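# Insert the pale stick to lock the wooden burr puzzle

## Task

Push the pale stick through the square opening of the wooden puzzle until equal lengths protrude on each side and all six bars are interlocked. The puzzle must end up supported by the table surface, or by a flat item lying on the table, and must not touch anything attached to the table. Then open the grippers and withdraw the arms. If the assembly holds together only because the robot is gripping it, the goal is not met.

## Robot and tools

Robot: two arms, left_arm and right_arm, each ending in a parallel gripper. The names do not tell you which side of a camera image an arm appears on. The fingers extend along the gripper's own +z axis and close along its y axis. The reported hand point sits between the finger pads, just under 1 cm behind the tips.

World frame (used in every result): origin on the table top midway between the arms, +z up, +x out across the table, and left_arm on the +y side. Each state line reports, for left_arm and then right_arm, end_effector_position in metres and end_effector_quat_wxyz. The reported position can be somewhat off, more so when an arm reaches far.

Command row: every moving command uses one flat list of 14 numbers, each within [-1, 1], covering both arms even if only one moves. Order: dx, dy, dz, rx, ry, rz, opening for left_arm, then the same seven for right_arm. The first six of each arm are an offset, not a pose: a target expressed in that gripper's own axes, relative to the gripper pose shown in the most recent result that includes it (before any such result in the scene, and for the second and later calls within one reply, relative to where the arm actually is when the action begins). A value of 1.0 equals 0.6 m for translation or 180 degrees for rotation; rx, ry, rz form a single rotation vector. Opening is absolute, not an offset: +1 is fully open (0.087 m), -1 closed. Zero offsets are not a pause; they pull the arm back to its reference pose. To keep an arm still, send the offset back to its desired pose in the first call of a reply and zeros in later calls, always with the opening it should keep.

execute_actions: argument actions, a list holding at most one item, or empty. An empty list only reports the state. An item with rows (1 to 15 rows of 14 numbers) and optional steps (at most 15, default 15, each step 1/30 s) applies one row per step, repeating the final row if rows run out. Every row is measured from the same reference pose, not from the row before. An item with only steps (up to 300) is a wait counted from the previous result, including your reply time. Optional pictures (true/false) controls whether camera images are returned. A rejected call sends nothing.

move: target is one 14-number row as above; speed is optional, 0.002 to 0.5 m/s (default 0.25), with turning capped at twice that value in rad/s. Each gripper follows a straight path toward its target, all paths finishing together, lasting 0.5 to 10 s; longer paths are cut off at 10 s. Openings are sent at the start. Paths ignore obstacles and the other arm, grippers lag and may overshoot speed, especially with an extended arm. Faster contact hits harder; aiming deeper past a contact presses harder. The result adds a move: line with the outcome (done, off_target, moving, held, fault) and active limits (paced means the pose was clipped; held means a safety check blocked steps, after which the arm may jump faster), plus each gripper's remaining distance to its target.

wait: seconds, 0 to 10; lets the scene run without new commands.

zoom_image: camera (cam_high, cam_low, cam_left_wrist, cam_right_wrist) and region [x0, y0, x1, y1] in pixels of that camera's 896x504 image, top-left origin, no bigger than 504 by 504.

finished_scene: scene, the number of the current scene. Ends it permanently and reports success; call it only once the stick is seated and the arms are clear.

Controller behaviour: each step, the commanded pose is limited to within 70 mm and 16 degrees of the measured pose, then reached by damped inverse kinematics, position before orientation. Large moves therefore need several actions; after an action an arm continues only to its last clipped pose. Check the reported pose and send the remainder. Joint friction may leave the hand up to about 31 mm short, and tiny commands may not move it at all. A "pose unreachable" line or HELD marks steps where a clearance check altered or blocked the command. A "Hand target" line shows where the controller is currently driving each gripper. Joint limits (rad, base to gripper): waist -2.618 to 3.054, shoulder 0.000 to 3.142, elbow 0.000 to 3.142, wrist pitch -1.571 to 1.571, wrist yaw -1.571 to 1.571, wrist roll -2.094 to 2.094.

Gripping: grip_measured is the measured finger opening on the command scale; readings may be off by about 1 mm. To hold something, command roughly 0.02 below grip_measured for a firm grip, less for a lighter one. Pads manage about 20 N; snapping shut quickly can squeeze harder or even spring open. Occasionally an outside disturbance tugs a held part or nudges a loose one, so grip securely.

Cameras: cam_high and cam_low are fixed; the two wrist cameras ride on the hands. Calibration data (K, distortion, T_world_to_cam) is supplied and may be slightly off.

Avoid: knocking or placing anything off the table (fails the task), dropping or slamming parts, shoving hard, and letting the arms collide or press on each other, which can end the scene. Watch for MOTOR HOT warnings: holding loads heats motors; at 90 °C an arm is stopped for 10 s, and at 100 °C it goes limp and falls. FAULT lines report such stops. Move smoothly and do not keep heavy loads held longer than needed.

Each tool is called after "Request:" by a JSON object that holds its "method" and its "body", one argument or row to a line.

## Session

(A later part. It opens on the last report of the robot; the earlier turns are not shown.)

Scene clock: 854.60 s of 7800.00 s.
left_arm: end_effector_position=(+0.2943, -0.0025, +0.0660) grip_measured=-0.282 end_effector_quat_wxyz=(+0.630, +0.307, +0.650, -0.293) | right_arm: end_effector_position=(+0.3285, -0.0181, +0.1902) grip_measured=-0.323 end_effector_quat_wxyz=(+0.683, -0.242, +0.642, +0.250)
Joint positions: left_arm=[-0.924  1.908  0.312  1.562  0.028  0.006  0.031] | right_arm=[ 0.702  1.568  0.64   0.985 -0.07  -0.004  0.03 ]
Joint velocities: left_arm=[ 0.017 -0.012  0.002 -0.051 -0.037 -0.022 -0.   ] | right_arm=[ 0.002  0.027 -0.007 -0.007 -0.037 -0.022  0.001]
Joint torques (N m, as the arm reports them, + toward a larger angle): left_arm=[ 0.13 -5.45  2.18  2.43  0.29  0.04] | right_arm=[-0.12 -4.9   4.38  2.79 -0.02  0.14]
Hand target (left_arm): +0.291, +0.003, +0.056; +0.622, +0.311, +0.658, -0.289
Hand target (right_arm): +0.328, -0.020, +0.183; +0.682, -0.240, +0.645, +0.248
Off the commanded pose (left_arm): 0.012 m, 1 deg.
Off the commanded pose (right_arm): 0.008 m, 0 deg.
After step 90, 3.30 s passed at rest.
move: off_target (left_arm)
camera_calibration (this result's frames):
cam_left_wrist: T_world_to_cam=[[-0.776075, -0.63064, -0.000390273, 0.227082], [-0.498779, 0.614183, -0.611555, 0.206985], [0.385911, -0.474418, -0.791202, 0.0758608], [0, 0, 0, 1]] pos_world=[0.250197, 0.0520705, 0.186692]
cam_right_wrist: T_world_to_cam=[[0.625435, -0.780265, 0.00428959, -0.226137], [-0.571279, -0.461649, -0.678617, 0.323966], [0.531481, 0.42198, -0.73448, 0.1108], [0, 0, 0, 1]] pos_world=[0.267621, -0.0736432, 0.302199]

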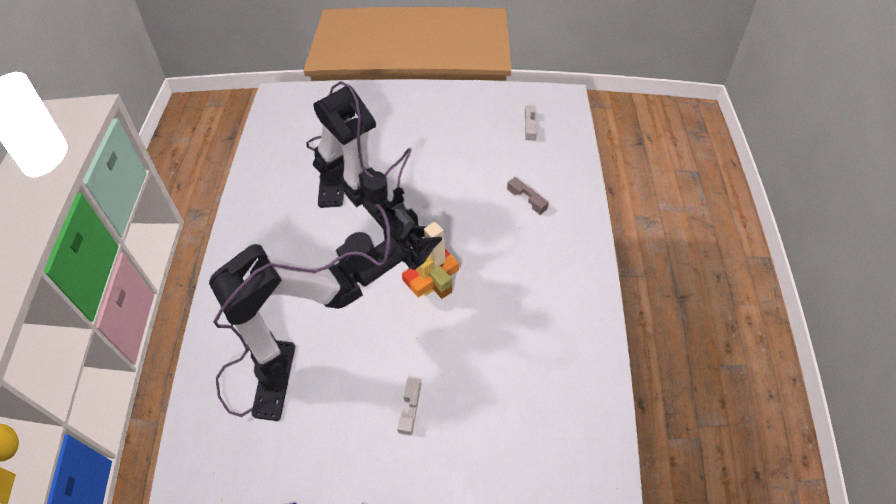

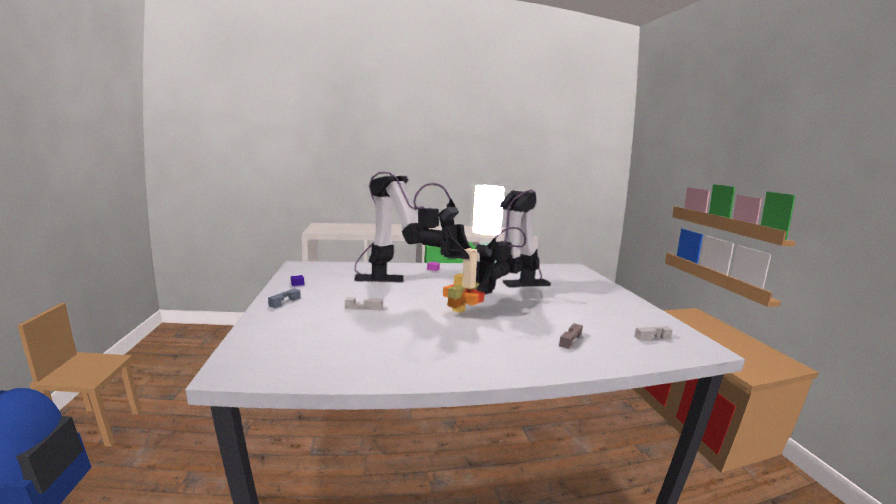

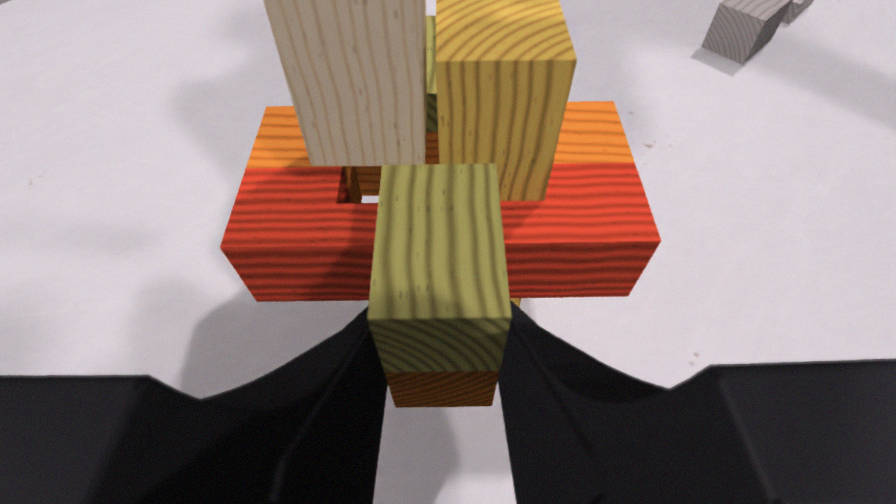

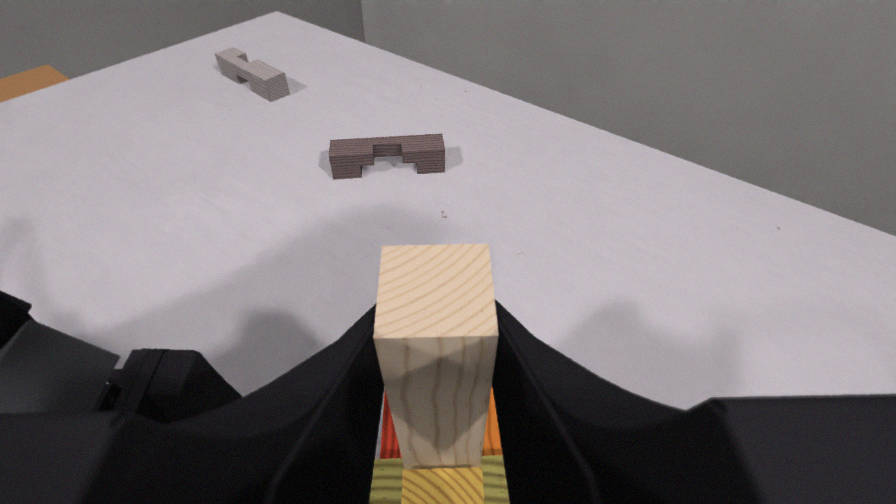

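Request:
{"method": "execute_actions", "body": {
  "actions": [
    {"rows": [[0.0168, 0.0017, -0.010, 0, 0.008, 0, -0.32, 0.0, 0, -0.001, 0, 0, 0.003, -0.35],[0.0168, 0.0017, -0.010, 0, 0.008, 0, -0.32, 0.0, 0, -0.001, 0, 0, 0.004, -0.35],[0.0168, 0.0017, -0.010, 0, 0.008, 0, -0.32, 0.0, 0, -0.001, 0, 0, 0.005, -0.35],[0.0168, 0.0017, -0.010, 0, 0.008, 0, -0.32, 0.0, 0, -0.001, 0, 0, 0.006, -0.35],[0.0168, 0.0017, -0.010, 0, 0.008, 0, -0.32, 0.0, 0, -0.001, 0, 0, 0.007, -0.35],[0.0168, 0.0017, -0.010, 0, 0.008, 0, -0.32, 0.0, 0, -0.001, 0, 0, 0.008, -0.35]], "steps": 15}
  ]
}}

Scene clock: 873.53 s of 7800.00 s.
left_arm: end_effector_position=(+0.2943, -0.0025, +0.0660) grip_measured=-0.282 end_effector_quat_wxyz=(+0.630, +0.307, +0.650, -0.293) | right_arm: end_effector_position=(+0.3286, -0.0184, +0.1873) grip_measured=-0.323 end_effector_quat_wxyz=(+0.680, -0.240, +0.646, +0.251)
Joint positions: left_arm=[-0.924  1.908  0.312  1.562  0.028  0.006  0.031] | right_arm=[ 0.702  1.572  0.638  0.984 -0.067  0.001  0.03 ]
Joint velocities: left_arm=[-0.007 -0.002  0.002  0.007  0.007 -0.11  -0.   ] | right_arm=[ 0.002 -0.017 -0.012 -0.007 -0.007 -0.022 -0.001]
Joint torques (N m, as the arm reports them, + toward a larger angle): left_arm=[ 0.17 -5.53  2.42  2.5   0.28  0.06] | right_arm=[-0.19 -6.52  5.63  2.41 -0.17  0.26]
Hand target (left_arm): +0.291, +0.003, +0.056; +0.622, +0.310, +0.658, -0.290
Hand target (right_arm): +0.328, -0.019, +0.190; +0.679, -0.234, +0.646, +0.259
Off the commanded pose (left_arm): 0.012 m, 1 deg.
Off the commanded pose (right_arm): 0.003 m, 1 deg.
Steps of this call (steps 1 to 90: nothing new was sent; then 15.43 s passed at rest; steps 91 to 105: all 15 steps of this action). Readings (end_effector_position):
91: left_arm (+0.2943, -0.0025, +0.0660) | right_arm (+0.3285, -0.0184, +0.1874)
92: left_arm (+0.2943, -0.0025, +0.0660) | right_arm (+0.3285, -0.0183, +0.1874)
94: left_arm (+0.2943, -0.0025, +0.0660) | right_arm (+0.3285, -0.0183, +0.1874)
98: left_arm (+0.2943, -0.0025, +0.0660) | right_arm (+0.3285, -0.0183, +0.1873)
105: the state above
camera_calibration (this result's frames):
cam_left_wrist: T_world_to_cam=[[-0.776075, -0.63064, -0.000390273, 0.227082], [-0.498779, 0.614183, -0.611555, 0.206985], [0.385911, -0.474418, -0.791202, 0.0758608], [0, 0, 0, 1]] pos_world=[0.250197, 0.0520705, 0.186692]
cam_right_wrist: T_world_to_cam=[[0.623307, -0.781975, -0.00181395, -0.224605], [-0.578846, -0.459832, -0.673418, 0.323422], [0.525762, 0.420797, -0.739259, 0.111521], [0, 0, 0, 1]] pos_world=[0.268576, -0.0738428, 0.299834]

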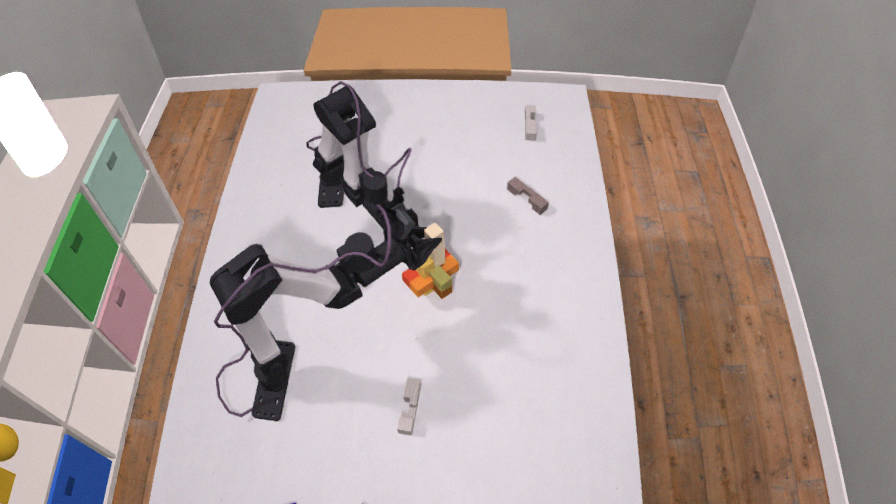

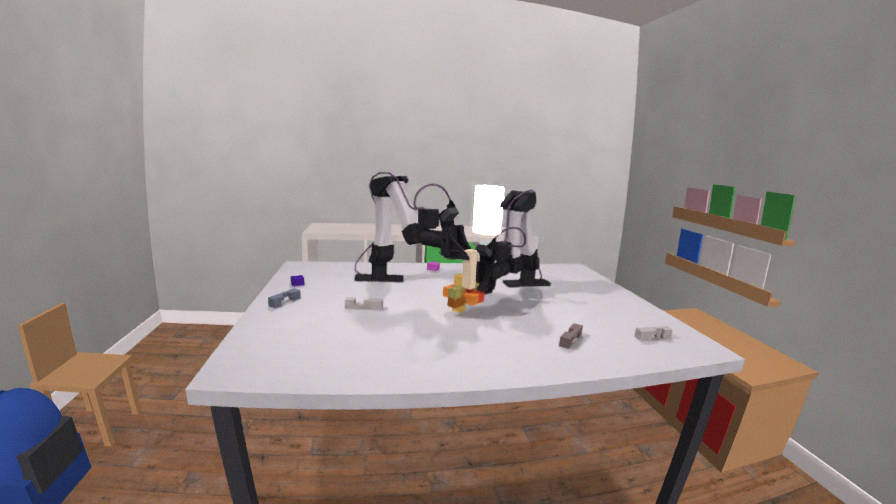

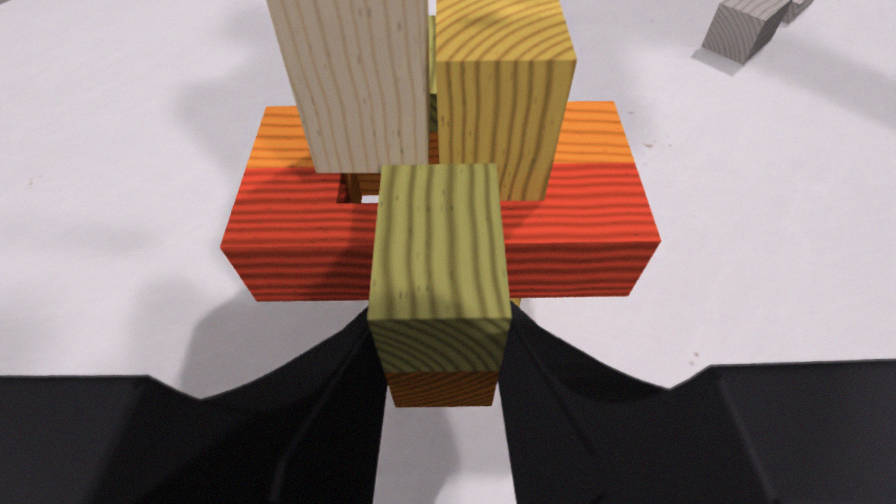

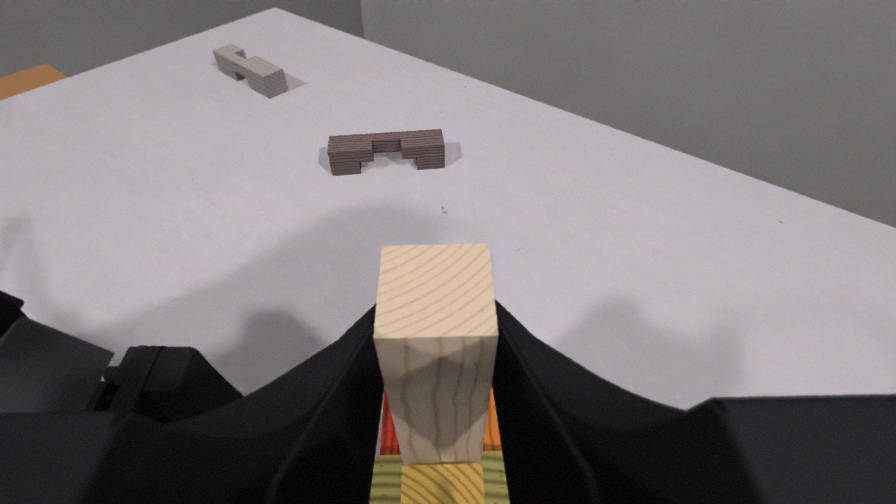

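Request:
{"method": "move", "body": {
  "target": [0.0168, 0.0017, -0.010, 0, 0.008, 0, -0.32, 0.012, 0, -0.007, 0, 0.007, 0.001, -0.35],
  "speed": 0.012
}}

Scene clock: 879.77 s of 7800.00 s.
left_arm: end_effector_position=(+0.2943, -0.0025, +0.0660) grip_measured=-0.282 end_effector_quat_wxyz=(+0.630, +0.307, +0.650, -0.293) | right_arm: end_effector_position=(+0.3286, -0.0186, +0.1867) grip_measured=-0.323 end_effector_quat_wxyz=(+0.679, -0.240, +0.647, +0.250)
Joint positions: left_arm=[-0.924  1.908  0.312  1.562  0.028  0.006  0.031] | right_arm=[ 0.702  1.572  0.638  0.982 -0.066  0.001  0.03 ]
Joint velocities: left_arm=[-0.002 -0.002 -0.007 -0.095 -0.051  0.022 -0.   ] | right_arm=[ 0.007  0.012  0.007  0.007 -0.007  0.007 -0.002]
Joint torques (N m, as the arm reports them, + toward a larger angle): left_arm=[ 0.03 -5.49  2.18  2.52  0.24  0.05] | right_arm=[-0.1  -6.6   4.65  2.31 -0.08  0.08]
Hand target (left_arm): +0.291, +0.003, +0.056; +0.622, +0.310, +0.658, -0.290
Hand target (right_arm): +0.326, -0.021, +0.180; +0.672, -0.241, +0.654, +0.249
Off the commanded pose (left_arm): 0.012 m, 1 deg.
Off the commanded pose (right_arm): 0.008 m, 1 deg.
After step 90, 1.97 s passed at rest.
move: off_target (left_arm)
camera_calibration (this result's frames):
cam_left_wrist: T_world_to_cam=[[-0.776075, -0.63064, -0.000390273, 0.227082], [-0.498779, 0.614183, -0.611555, 0.206985], [0.385911, -0.474418, -0.791202, 0.0758608], [0, 0, 0, 1]] pos_world=[0.250197, 0.0520705, 0.186692]
cam_right_wrist: T_world_to_cam=[[0.622409, -0.78269, -0.00195403, -0.224496], [-0.580833, -0.460213, -0.671444, 0.323197], [0.524633, 0.419048, -0.741053, 0.111748], [0, 0, 0, 1]] pos_world=[0.268826, -0.0737989, 0.299381]

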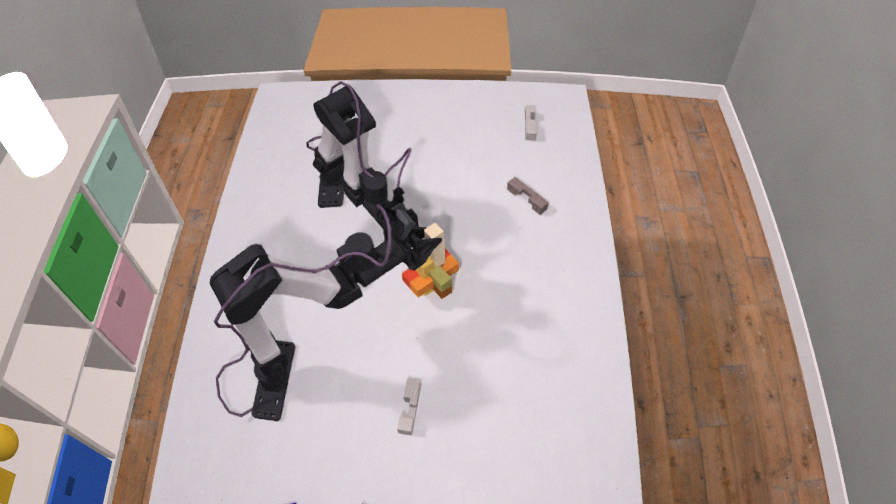

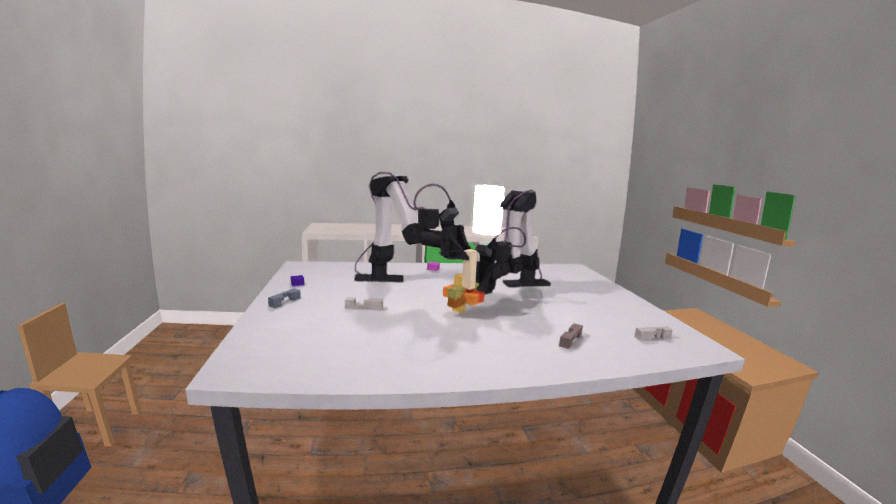

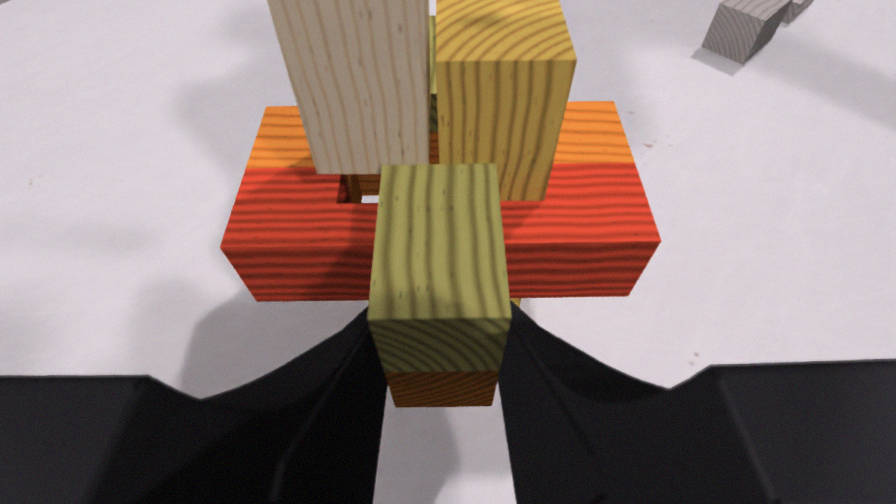

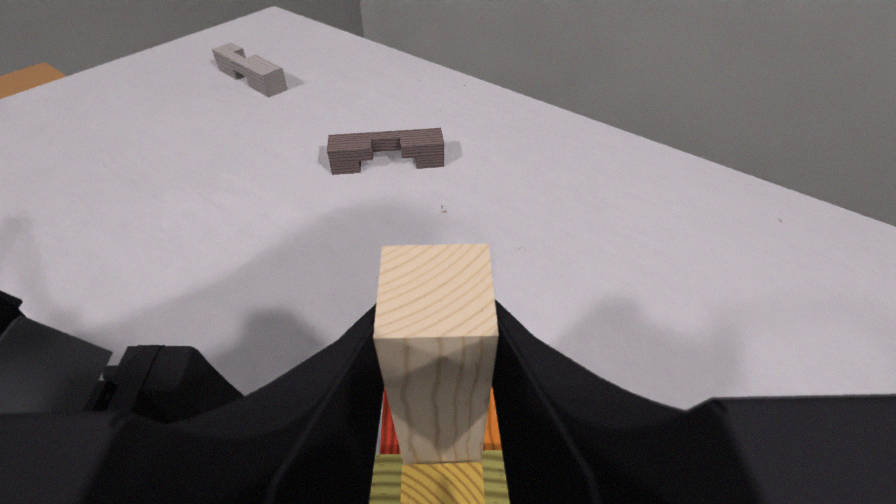

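Request:
{"method": "move", "body": {
  "target": [0.0168, 0.0017, -0.010, 0, 0.008, 0, -0.32, 0.023, 0, -0.005, 0, 0.017, 0.001, -0.35],
  "speed": 0.012
}}

Scene clock: 887.63 s of 7800.00 s.
left_arm: end_effector_position=(+0.2943, -0.0025, +0.0660) grip_measured=-0.282 end_effector_quat_wxyz=(+0.630, +0.307, +0.650, -0.293) | right_arm: end_effector_position=(+0.3284, -0.0190, +0.1829) grip_measured=-0.323 end_effector_quat_wxyz=(+0.674, -0.241, +0.652, +0.248)
Joint positions: left_arm=[-0.924  1.908  0.312  1.562  0.028  0.006  0.031] | right_arm=[ 0.702  1.572  0.638  0.967 -0.066  0.001  0.03 ]
Joint velocities: left_arm=[-0.007 -0.012 -0.002 -0.037  0.007 -0.007 -0.   ] | right_arm=[-0.007 -0.007  0.002  0.11  -0.095  0.022  0.   ]
Joint torques (N m, as the arm reports them, + toward a larger angle): left_arm=[ 0.12 -5.45  2.57  2.42  0.25  0.01] | right_arm=[-0.09 -6.22  5.5   1.97 -0.04  0.04]
Hand target (left_arm): +0.291, +0.003, +0.056; +0.622, +0.310, +0.658, -0.290
Hand target (right_arm): +0.327, -0.020, +0.173; +0.661, -0.245, +0.665, +0.245
Off the commanded pose (left_arm): 0.012 m, 1 deg.
Off the commanded pose (right_arm): 0.010 m, 2 deg.
After step 90, 2.40 s passed at rest.
move: off_target (left_arm)
camera_calibration (this result's frames):
cam_left_wrist: T_world_to_cam=[[-0.776075, -0.63064, -0.000390273, 0.227082], [-0.498779, 0.614183, -0.611555, 0.206985], [0.385911, -0.474418, -0.791202, 0.0758608], [0, 0, 0, 1]] pos_world=[0.250197, 0.0520705, 0.186692]
cam_right_wrist: T_world_to_cam=[[0.621786, -0.783183, -0.00243608, -0.224339], [-0.589138, -0.465676, -0.66035, 0.320944], [0.516041, 0.412032, -0.750954, 0.113795], [0, 0, 0, 1]] pos_world=[0.269849, -0.0731304, 0.296844]

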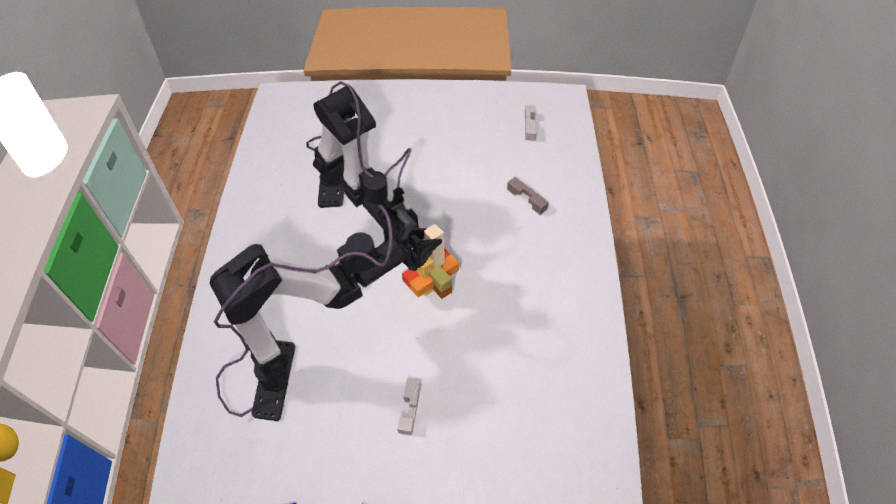

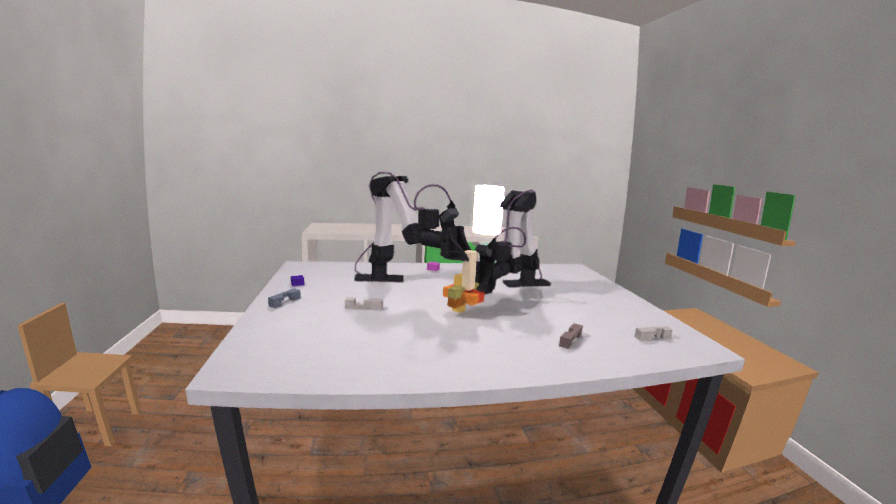

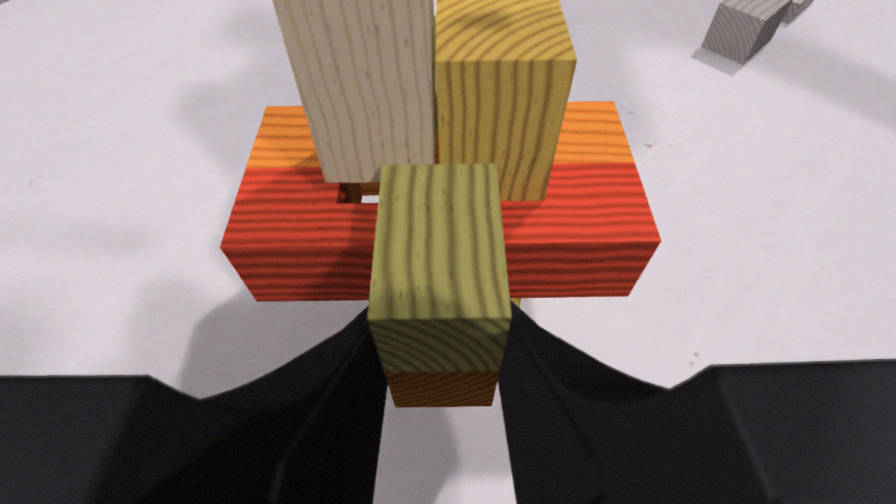

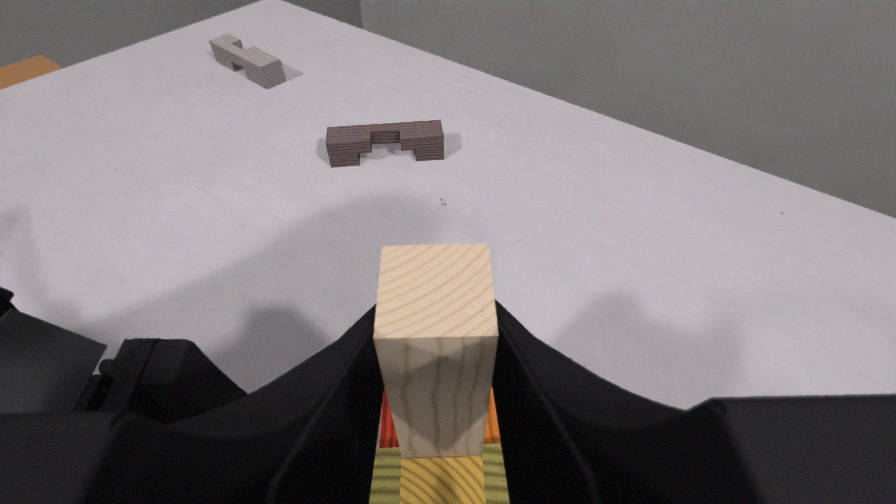

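Request:
{"method": "move", "body": {
  "target": [0.0168, 0.0017, -0.010, 0, 0.008, 0, -0.32, 0.028, 0, -0.006, 0, 0.015, 0.001, -0.35],
  "speed": 0.012
}}

Scene clock: 893.20 s of 7800.00 s.
left_arm: end_effector_position=(+0.2943, -0.0025, +0.0660) grip_measured=-0.282 end_effector_quat_wxyz=(+0.630, +0.307, +0.650, -0.293) | right_arm: end_effector_position=(+0.3284, -0.0191, +0.1830) grip_measured=-0.323 end_effector_quat_wxyz=(+0.675, -0.241, +0.652, +0.248)
Joint positions: left_arm=[-0.924  1.908  0.312  1.562  0.028  0.006  0.031] | right_arm=[ 0.702  1.572  0.638  0.967 -0.065  0.001  0.03 ]
Joint velocities: left_arm=[ 0.002 -0.002 -0.002  0.007  0.037 -0.007 -0.001] | right_arm=[-0.002  0.007 -0.007 -0.095  0.037 -0.022  0.   ]
Joint torques (N m, as the arm reports them, + toward a larger angle): left_arm=[ 0.1  -5.57  2.32  2.42  0.19  0.07] | right_arm=[-0.05 -5.37  4.71  2.21 -0.05  0.06]
Hand target (left_arm): +0.291, +0.003, +0.056; +0.622, +0.310, +0.658, -0.290
Hand target (right_arm): +0.326, -0.021, +0.166; +0.659, -0.245, +0.668, +0.244
Off the commanded pose (left_arm): 0.012 m, 1 deg.
Off the commanded pose (right_arm): 0.017 m, 3 deg.
After step 90, 0.37 s passed at rest.
move: off_target (left_arm, right_arm)
camera_calibration (this result's frames):
cam_left_wrist: T_world_to_cam=[[-0.776075, -0.63064, -0.000390273, 0.227082], [-0.498779, 0.614183, -0.611555, 0.206985], [0.385911, -0.474418, -0.791202, 0.0758608], [0, 0, 0, 1]] pos_world=[0.250197, 0.0520705, 0.186692]
cam_right_wrist: T_world_to_cam=[[0.621479, -0.783428, -0.00205646, -0.224396], [-0.588961, -0.465478, -0.660647, 0.321019], [0.516613, 0.411789, -0.750694, 0.113617], [0, 0, 0, 1]] pos_world=[0.269829, -0.0731568, 0.29691]

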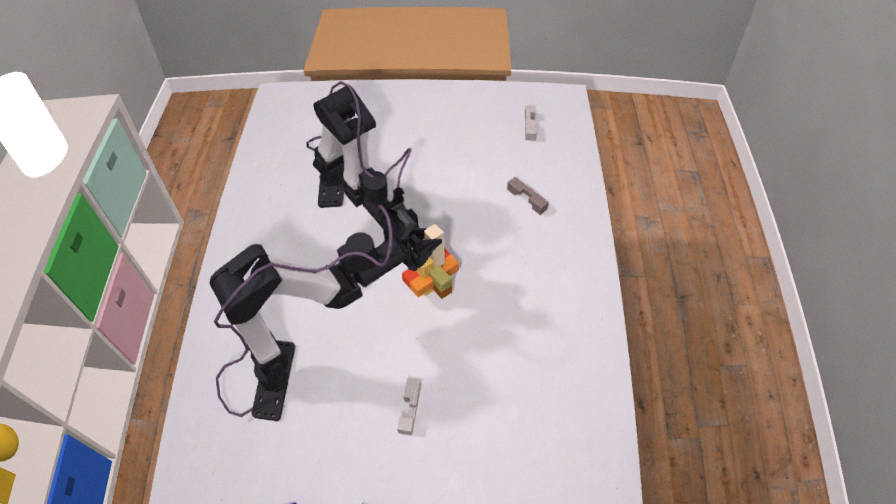

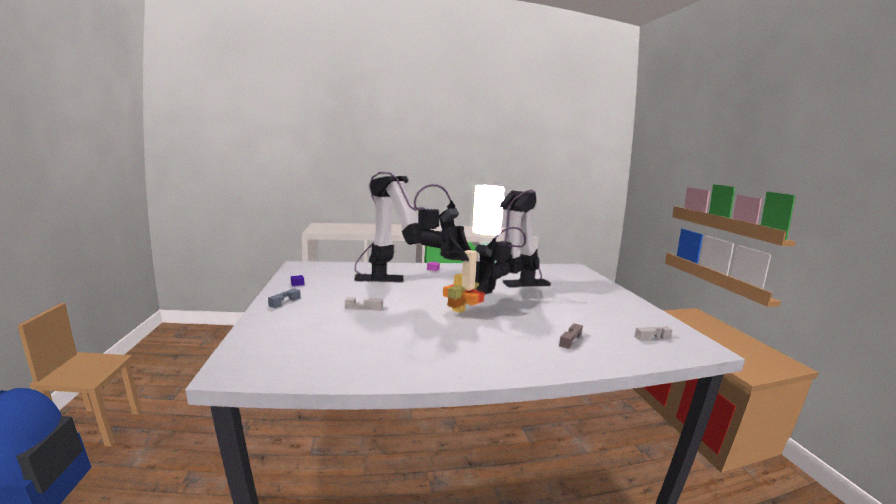

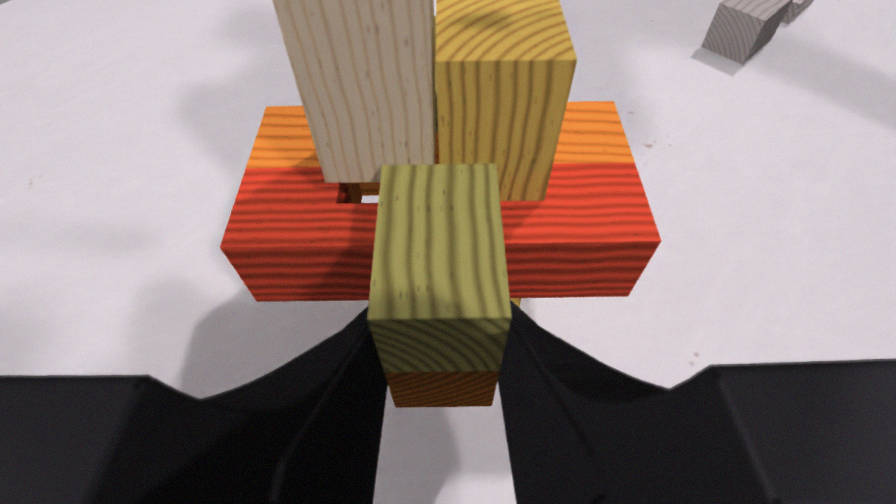

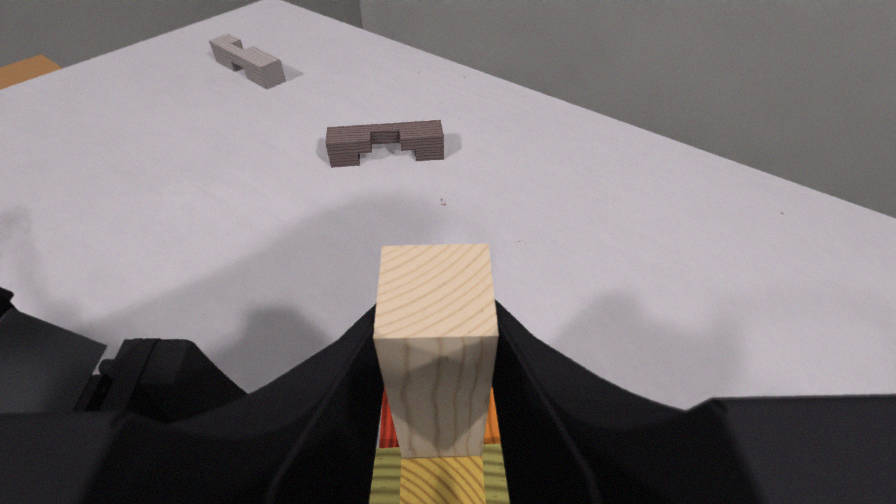

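Request:
{"method": "move", "body": {
  "target": [0.0168, 0.0017, -0.010, 0, 0.008, 0, -0.32, 0.040, 0, -0.011, 0, 0.017, 0.0, -0.35],
  "speed": 0.015
}}

Scene clock: 900.03 s of 7800.00 s.
left_arm: end_effector_position=(+0.2943, -0.0025, +0.0660) grip_measured=-0.282 end_effector_quat_wxyz=(+0.630, +0.307, +0.650, -0.293) | right_arm: end_effector_position=(+0.3284, -0.0191, +0.1830) grip_measured=-0.323 end_effector_quat_wxyz=(+0.675, -0.241, +0.652, +0.248)
Joint positions: left_arm=[-0.924  1.908  0.312  1.562  0.028  0.006  0.031] | right_arm=[ 0.702  1.572  0.638  0.967 -0.065  0.001  0.03 ]
Joint velocities: left_arm=[ 0.012  0.007  0.007  0.066 -0.022 -0.037 -0.   ] | right_arm=[-0.022 -0.012  0.002  0.007 -0.022 -0.007  0.002]
Joint torques (N m, as the arm reports them, + toward a larger angle): left_arm=[ 0.18 -5.44  2.06  2.48  0.24  0.01] | right_arm=[ 0.01 -4.77  3.4   2.41 -0.1   0.02]
Hand target (left_arm): +0.291, +0.003, +0.056; +0.622, +0.310, +0.658, -0.290
Hand target (right_arm): +0.324, -0.023, +0.159; +0.657, -0.247, +0.670, +0.242
Off the commanded pose (left_arm): 0.012 m, 1 deg.
Off the commanded pose (right_arm): 0.025 m, 3 deg.
After step 90, 1.83 s passed at rest.
move: off_target (left_arm, right_arm)
camera_calibration (this result's frames):
cam_left_wrist: T_world_to_cam=[[-0.776075, -0.63064, -0.000390273, 0.227082], [-0.498779, 0.614183, -0.611555, 0.206985], [0.385911, -0.474418, -0.791202, 0.0758608], [0, 0, 0, 1]] pos_world=[0.250197, 0.0520705, 0.186692]
cam_right_wrist: T_world_to_cam=[[0.621469, -0.783437, -0.00167544, -0.224478], [-0.588804, -0.465662, -0.660658, 0.320966], [0.516804, 0.411565, -0.750685, 0.113548], [0, 0, 0, 1]] pos_world=[0.269811, -0.0731352, 0.296912]

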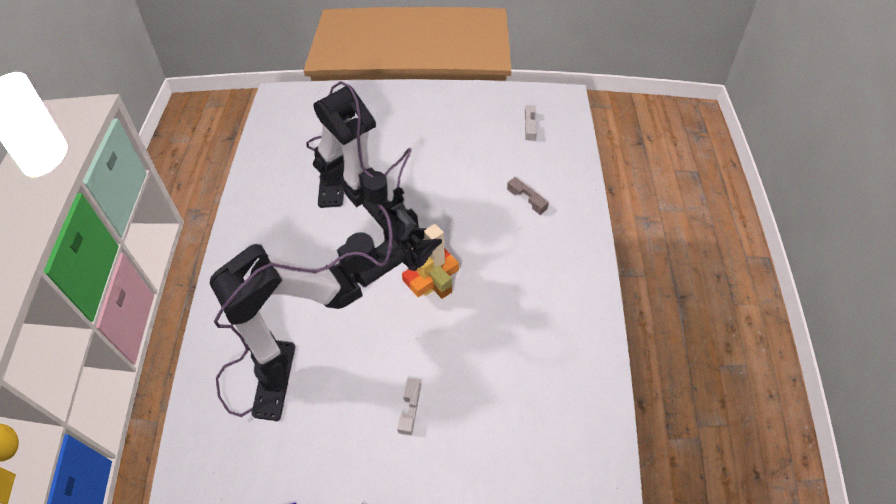

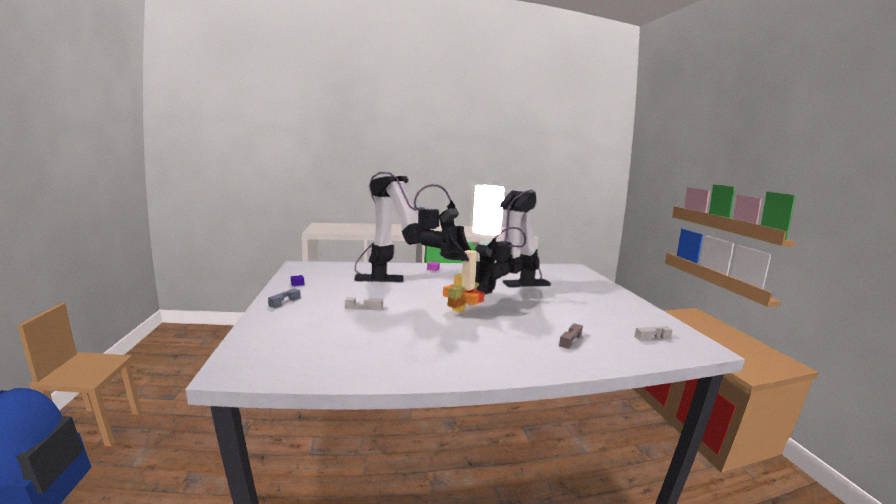

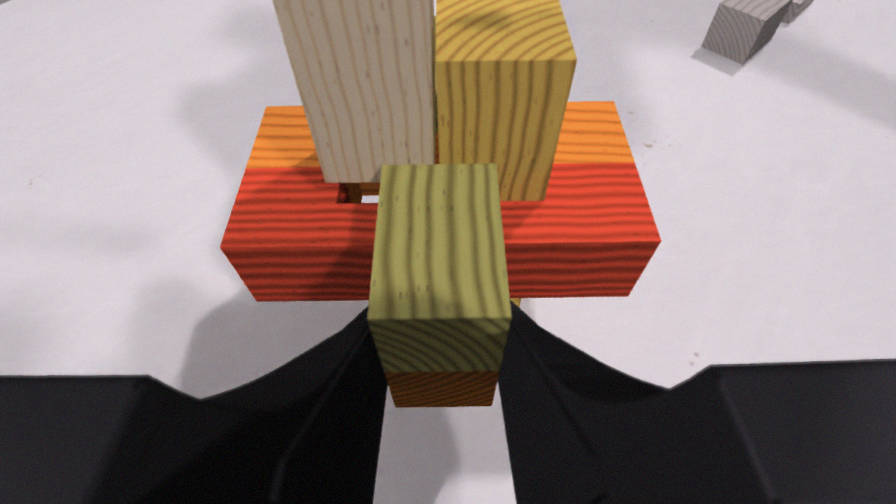

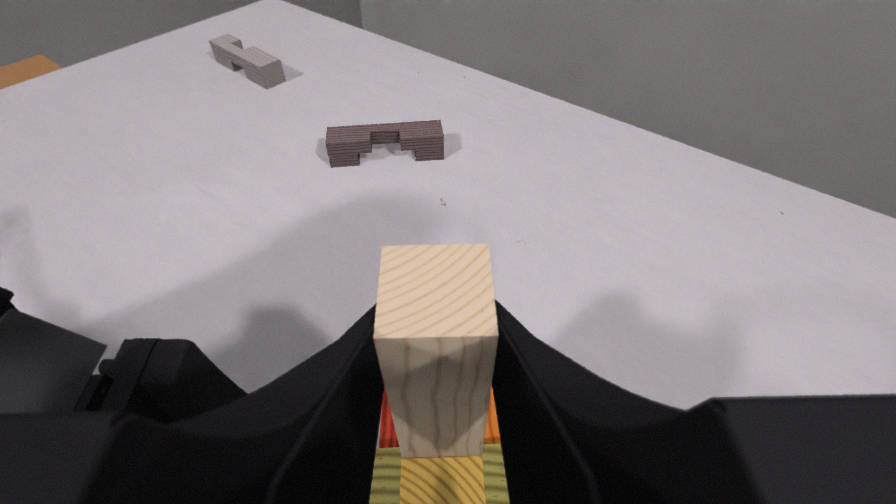

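Request:
{"method": "zoom_image", "body": {
  "camera": "cam_right_wrist",
  "region": [380, 414, 506, 504]
}}

Request:
{"method": "zoom_image", "body": {
  "camera": "cam_left_wrist",
  "region": [295, 0, 495, 220]
}}

Region (380, 414, 506, 504) of cam_right_wrist's 896x504 image, scaled by 4.000, with more detail than that image has; it fills the top 360 rows of this view, and the rest is white.

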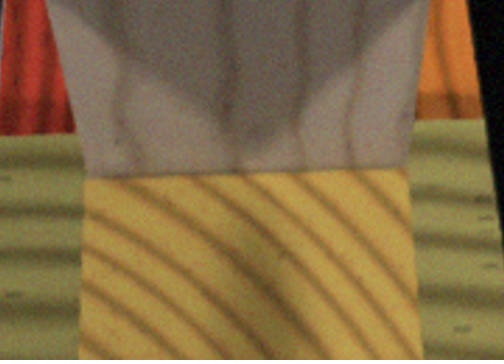

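Region (295, 0, 495, 220) of cam_left_wrist's 896x504 image, scaled by 2.291, with more detail than that image has; it fills the left 458 columns of this view, and the rest is white.

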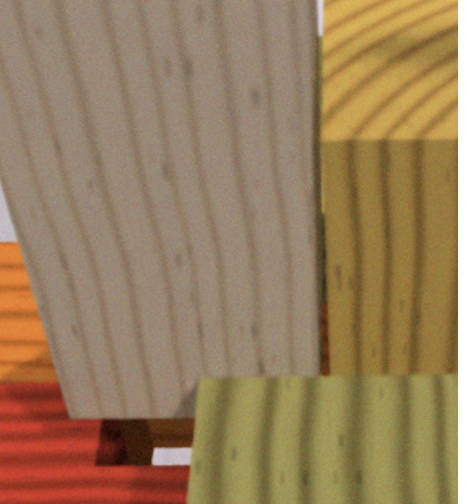

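Request:
{"method": "move", "body": {
  "target": [0.0168, 0.0017, -0.010, 0, 0.008, 0, -0.32, 0.040, 0, 0.0055, 0, 0.016, 0.0, -0.35],
  "speed": 0.02
}}

Scene clock: 928.63 s of 7800.00 s.
left_arm: end_effector_position=(+0.2943, -0.0026, +0.0660) grip_measured=-0.282 end_effector_quat_wxyz=(+0.630, +0.306, +0.651, -0.294) | right_arm: end_effector_position=(+0.3306, -0.0175, +0.1758) grip_measured=-0.323 end_effector_quat_wxyz=(+0.673, -0.242, +0.654, +0.247)
Joint positions: left_arm=[-0.924  1.908  0.312  1.562  0.028  0.003  0.031] | right_arm=[ 0.702  1.601  0.638  0.99  -0.065  0.001  0.03 ]
Joint velocities: left_arm=[-0.012  0.007 -0.007  0.022 -0.037  0.081 -0.   ] | right_arm=[-0.007 -0.002 -0.007  0.007  0.022 -0.022 -0.   ]
Joint torques (N m, as the arm reports them, + toward a larger angle): left_arm=[ 0.09 -5.69  2.45  2.47  0.24  0.05] | right_arm=[ 0.18 -4.26  5.74  2.22 -0.08 -0.05]
Hand target (left_arm): +0.291, +0.003, +0.056; +0.621, +0.310, +0.658, -0.290
Hand target (right_arm): +0.331, -0.017, +0.160; +0.658, -0.247, +0.669, +0.242
Off the commanded pose (left_arm): 0.012 m, 1 deg.
Off the commanded pose (right_arm): 0.017 m, 3 deg.
After step 90, 24.13 s passed at rest.
move: off_target (left_arm, right_arm)
camera_calibration (this result's frames):
cam_left_wrist: T_world_to_cam=[[-0.775775, -0.631006, 0.00226523, 0.226773], [-0.500317, 0.612907, -0.611578, 0.207436], [0.384521, -0.47558, -0.791181, 0.0762649], [0, 0, 0, 1]] pos_world=[0.250383, 0.0522265, 0.186689]
cam_right_wrist: T_world_to_cam=[[0.62146, -0.783443, -0.00185555, -0.224535], [-0.592024, -0.468065, -0.656066, 0.318443], [0.513122, 0.408817, -0.754702, 0.108241], [0, 0, 0, 1]] pos_world=[0.272525, -0.0711095, 0.290193]

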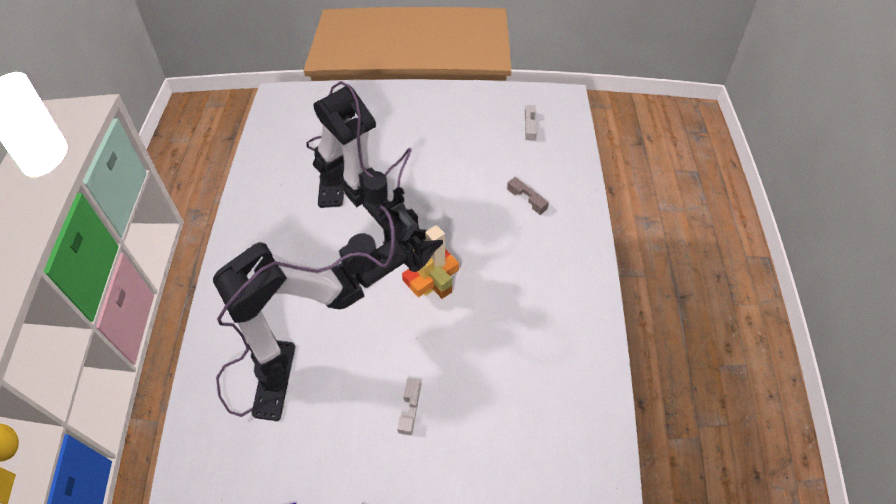

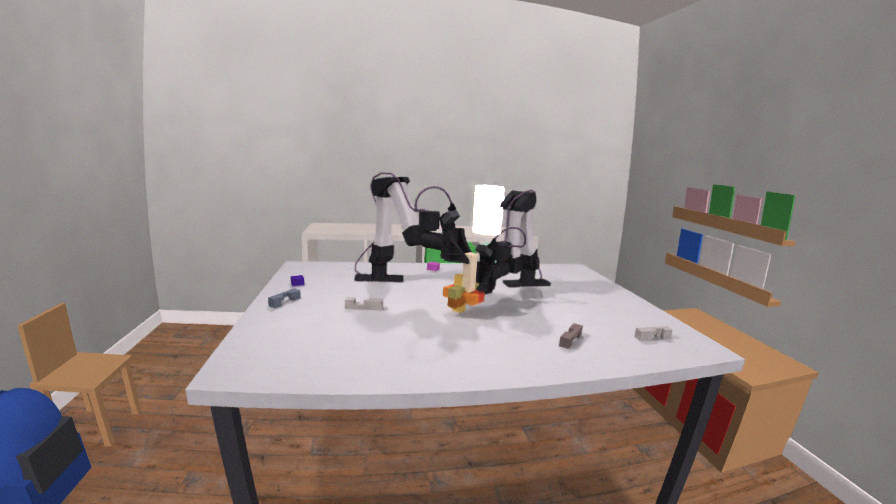

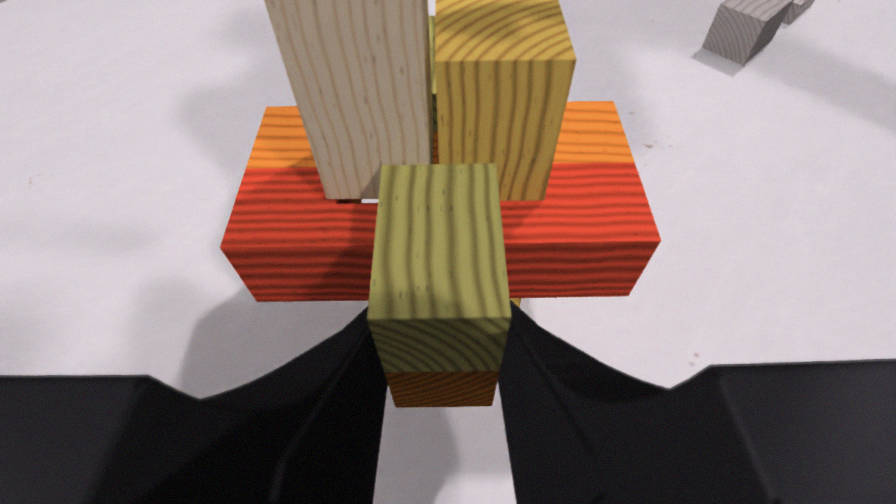

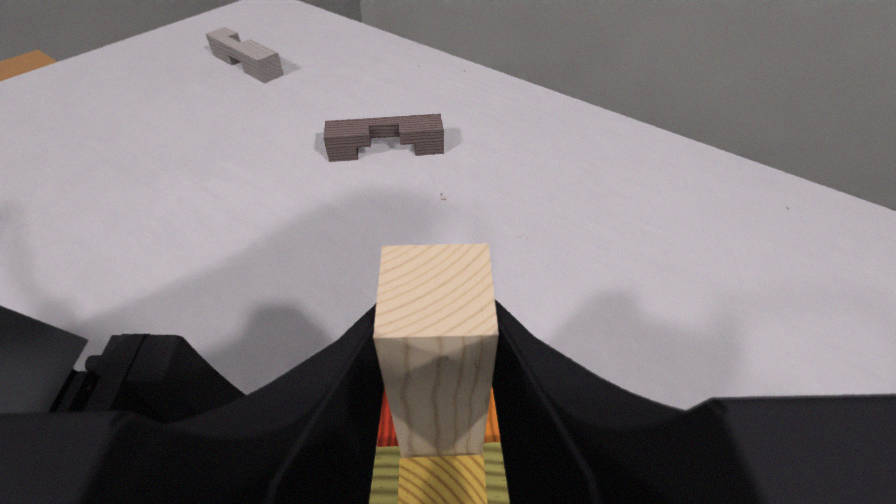

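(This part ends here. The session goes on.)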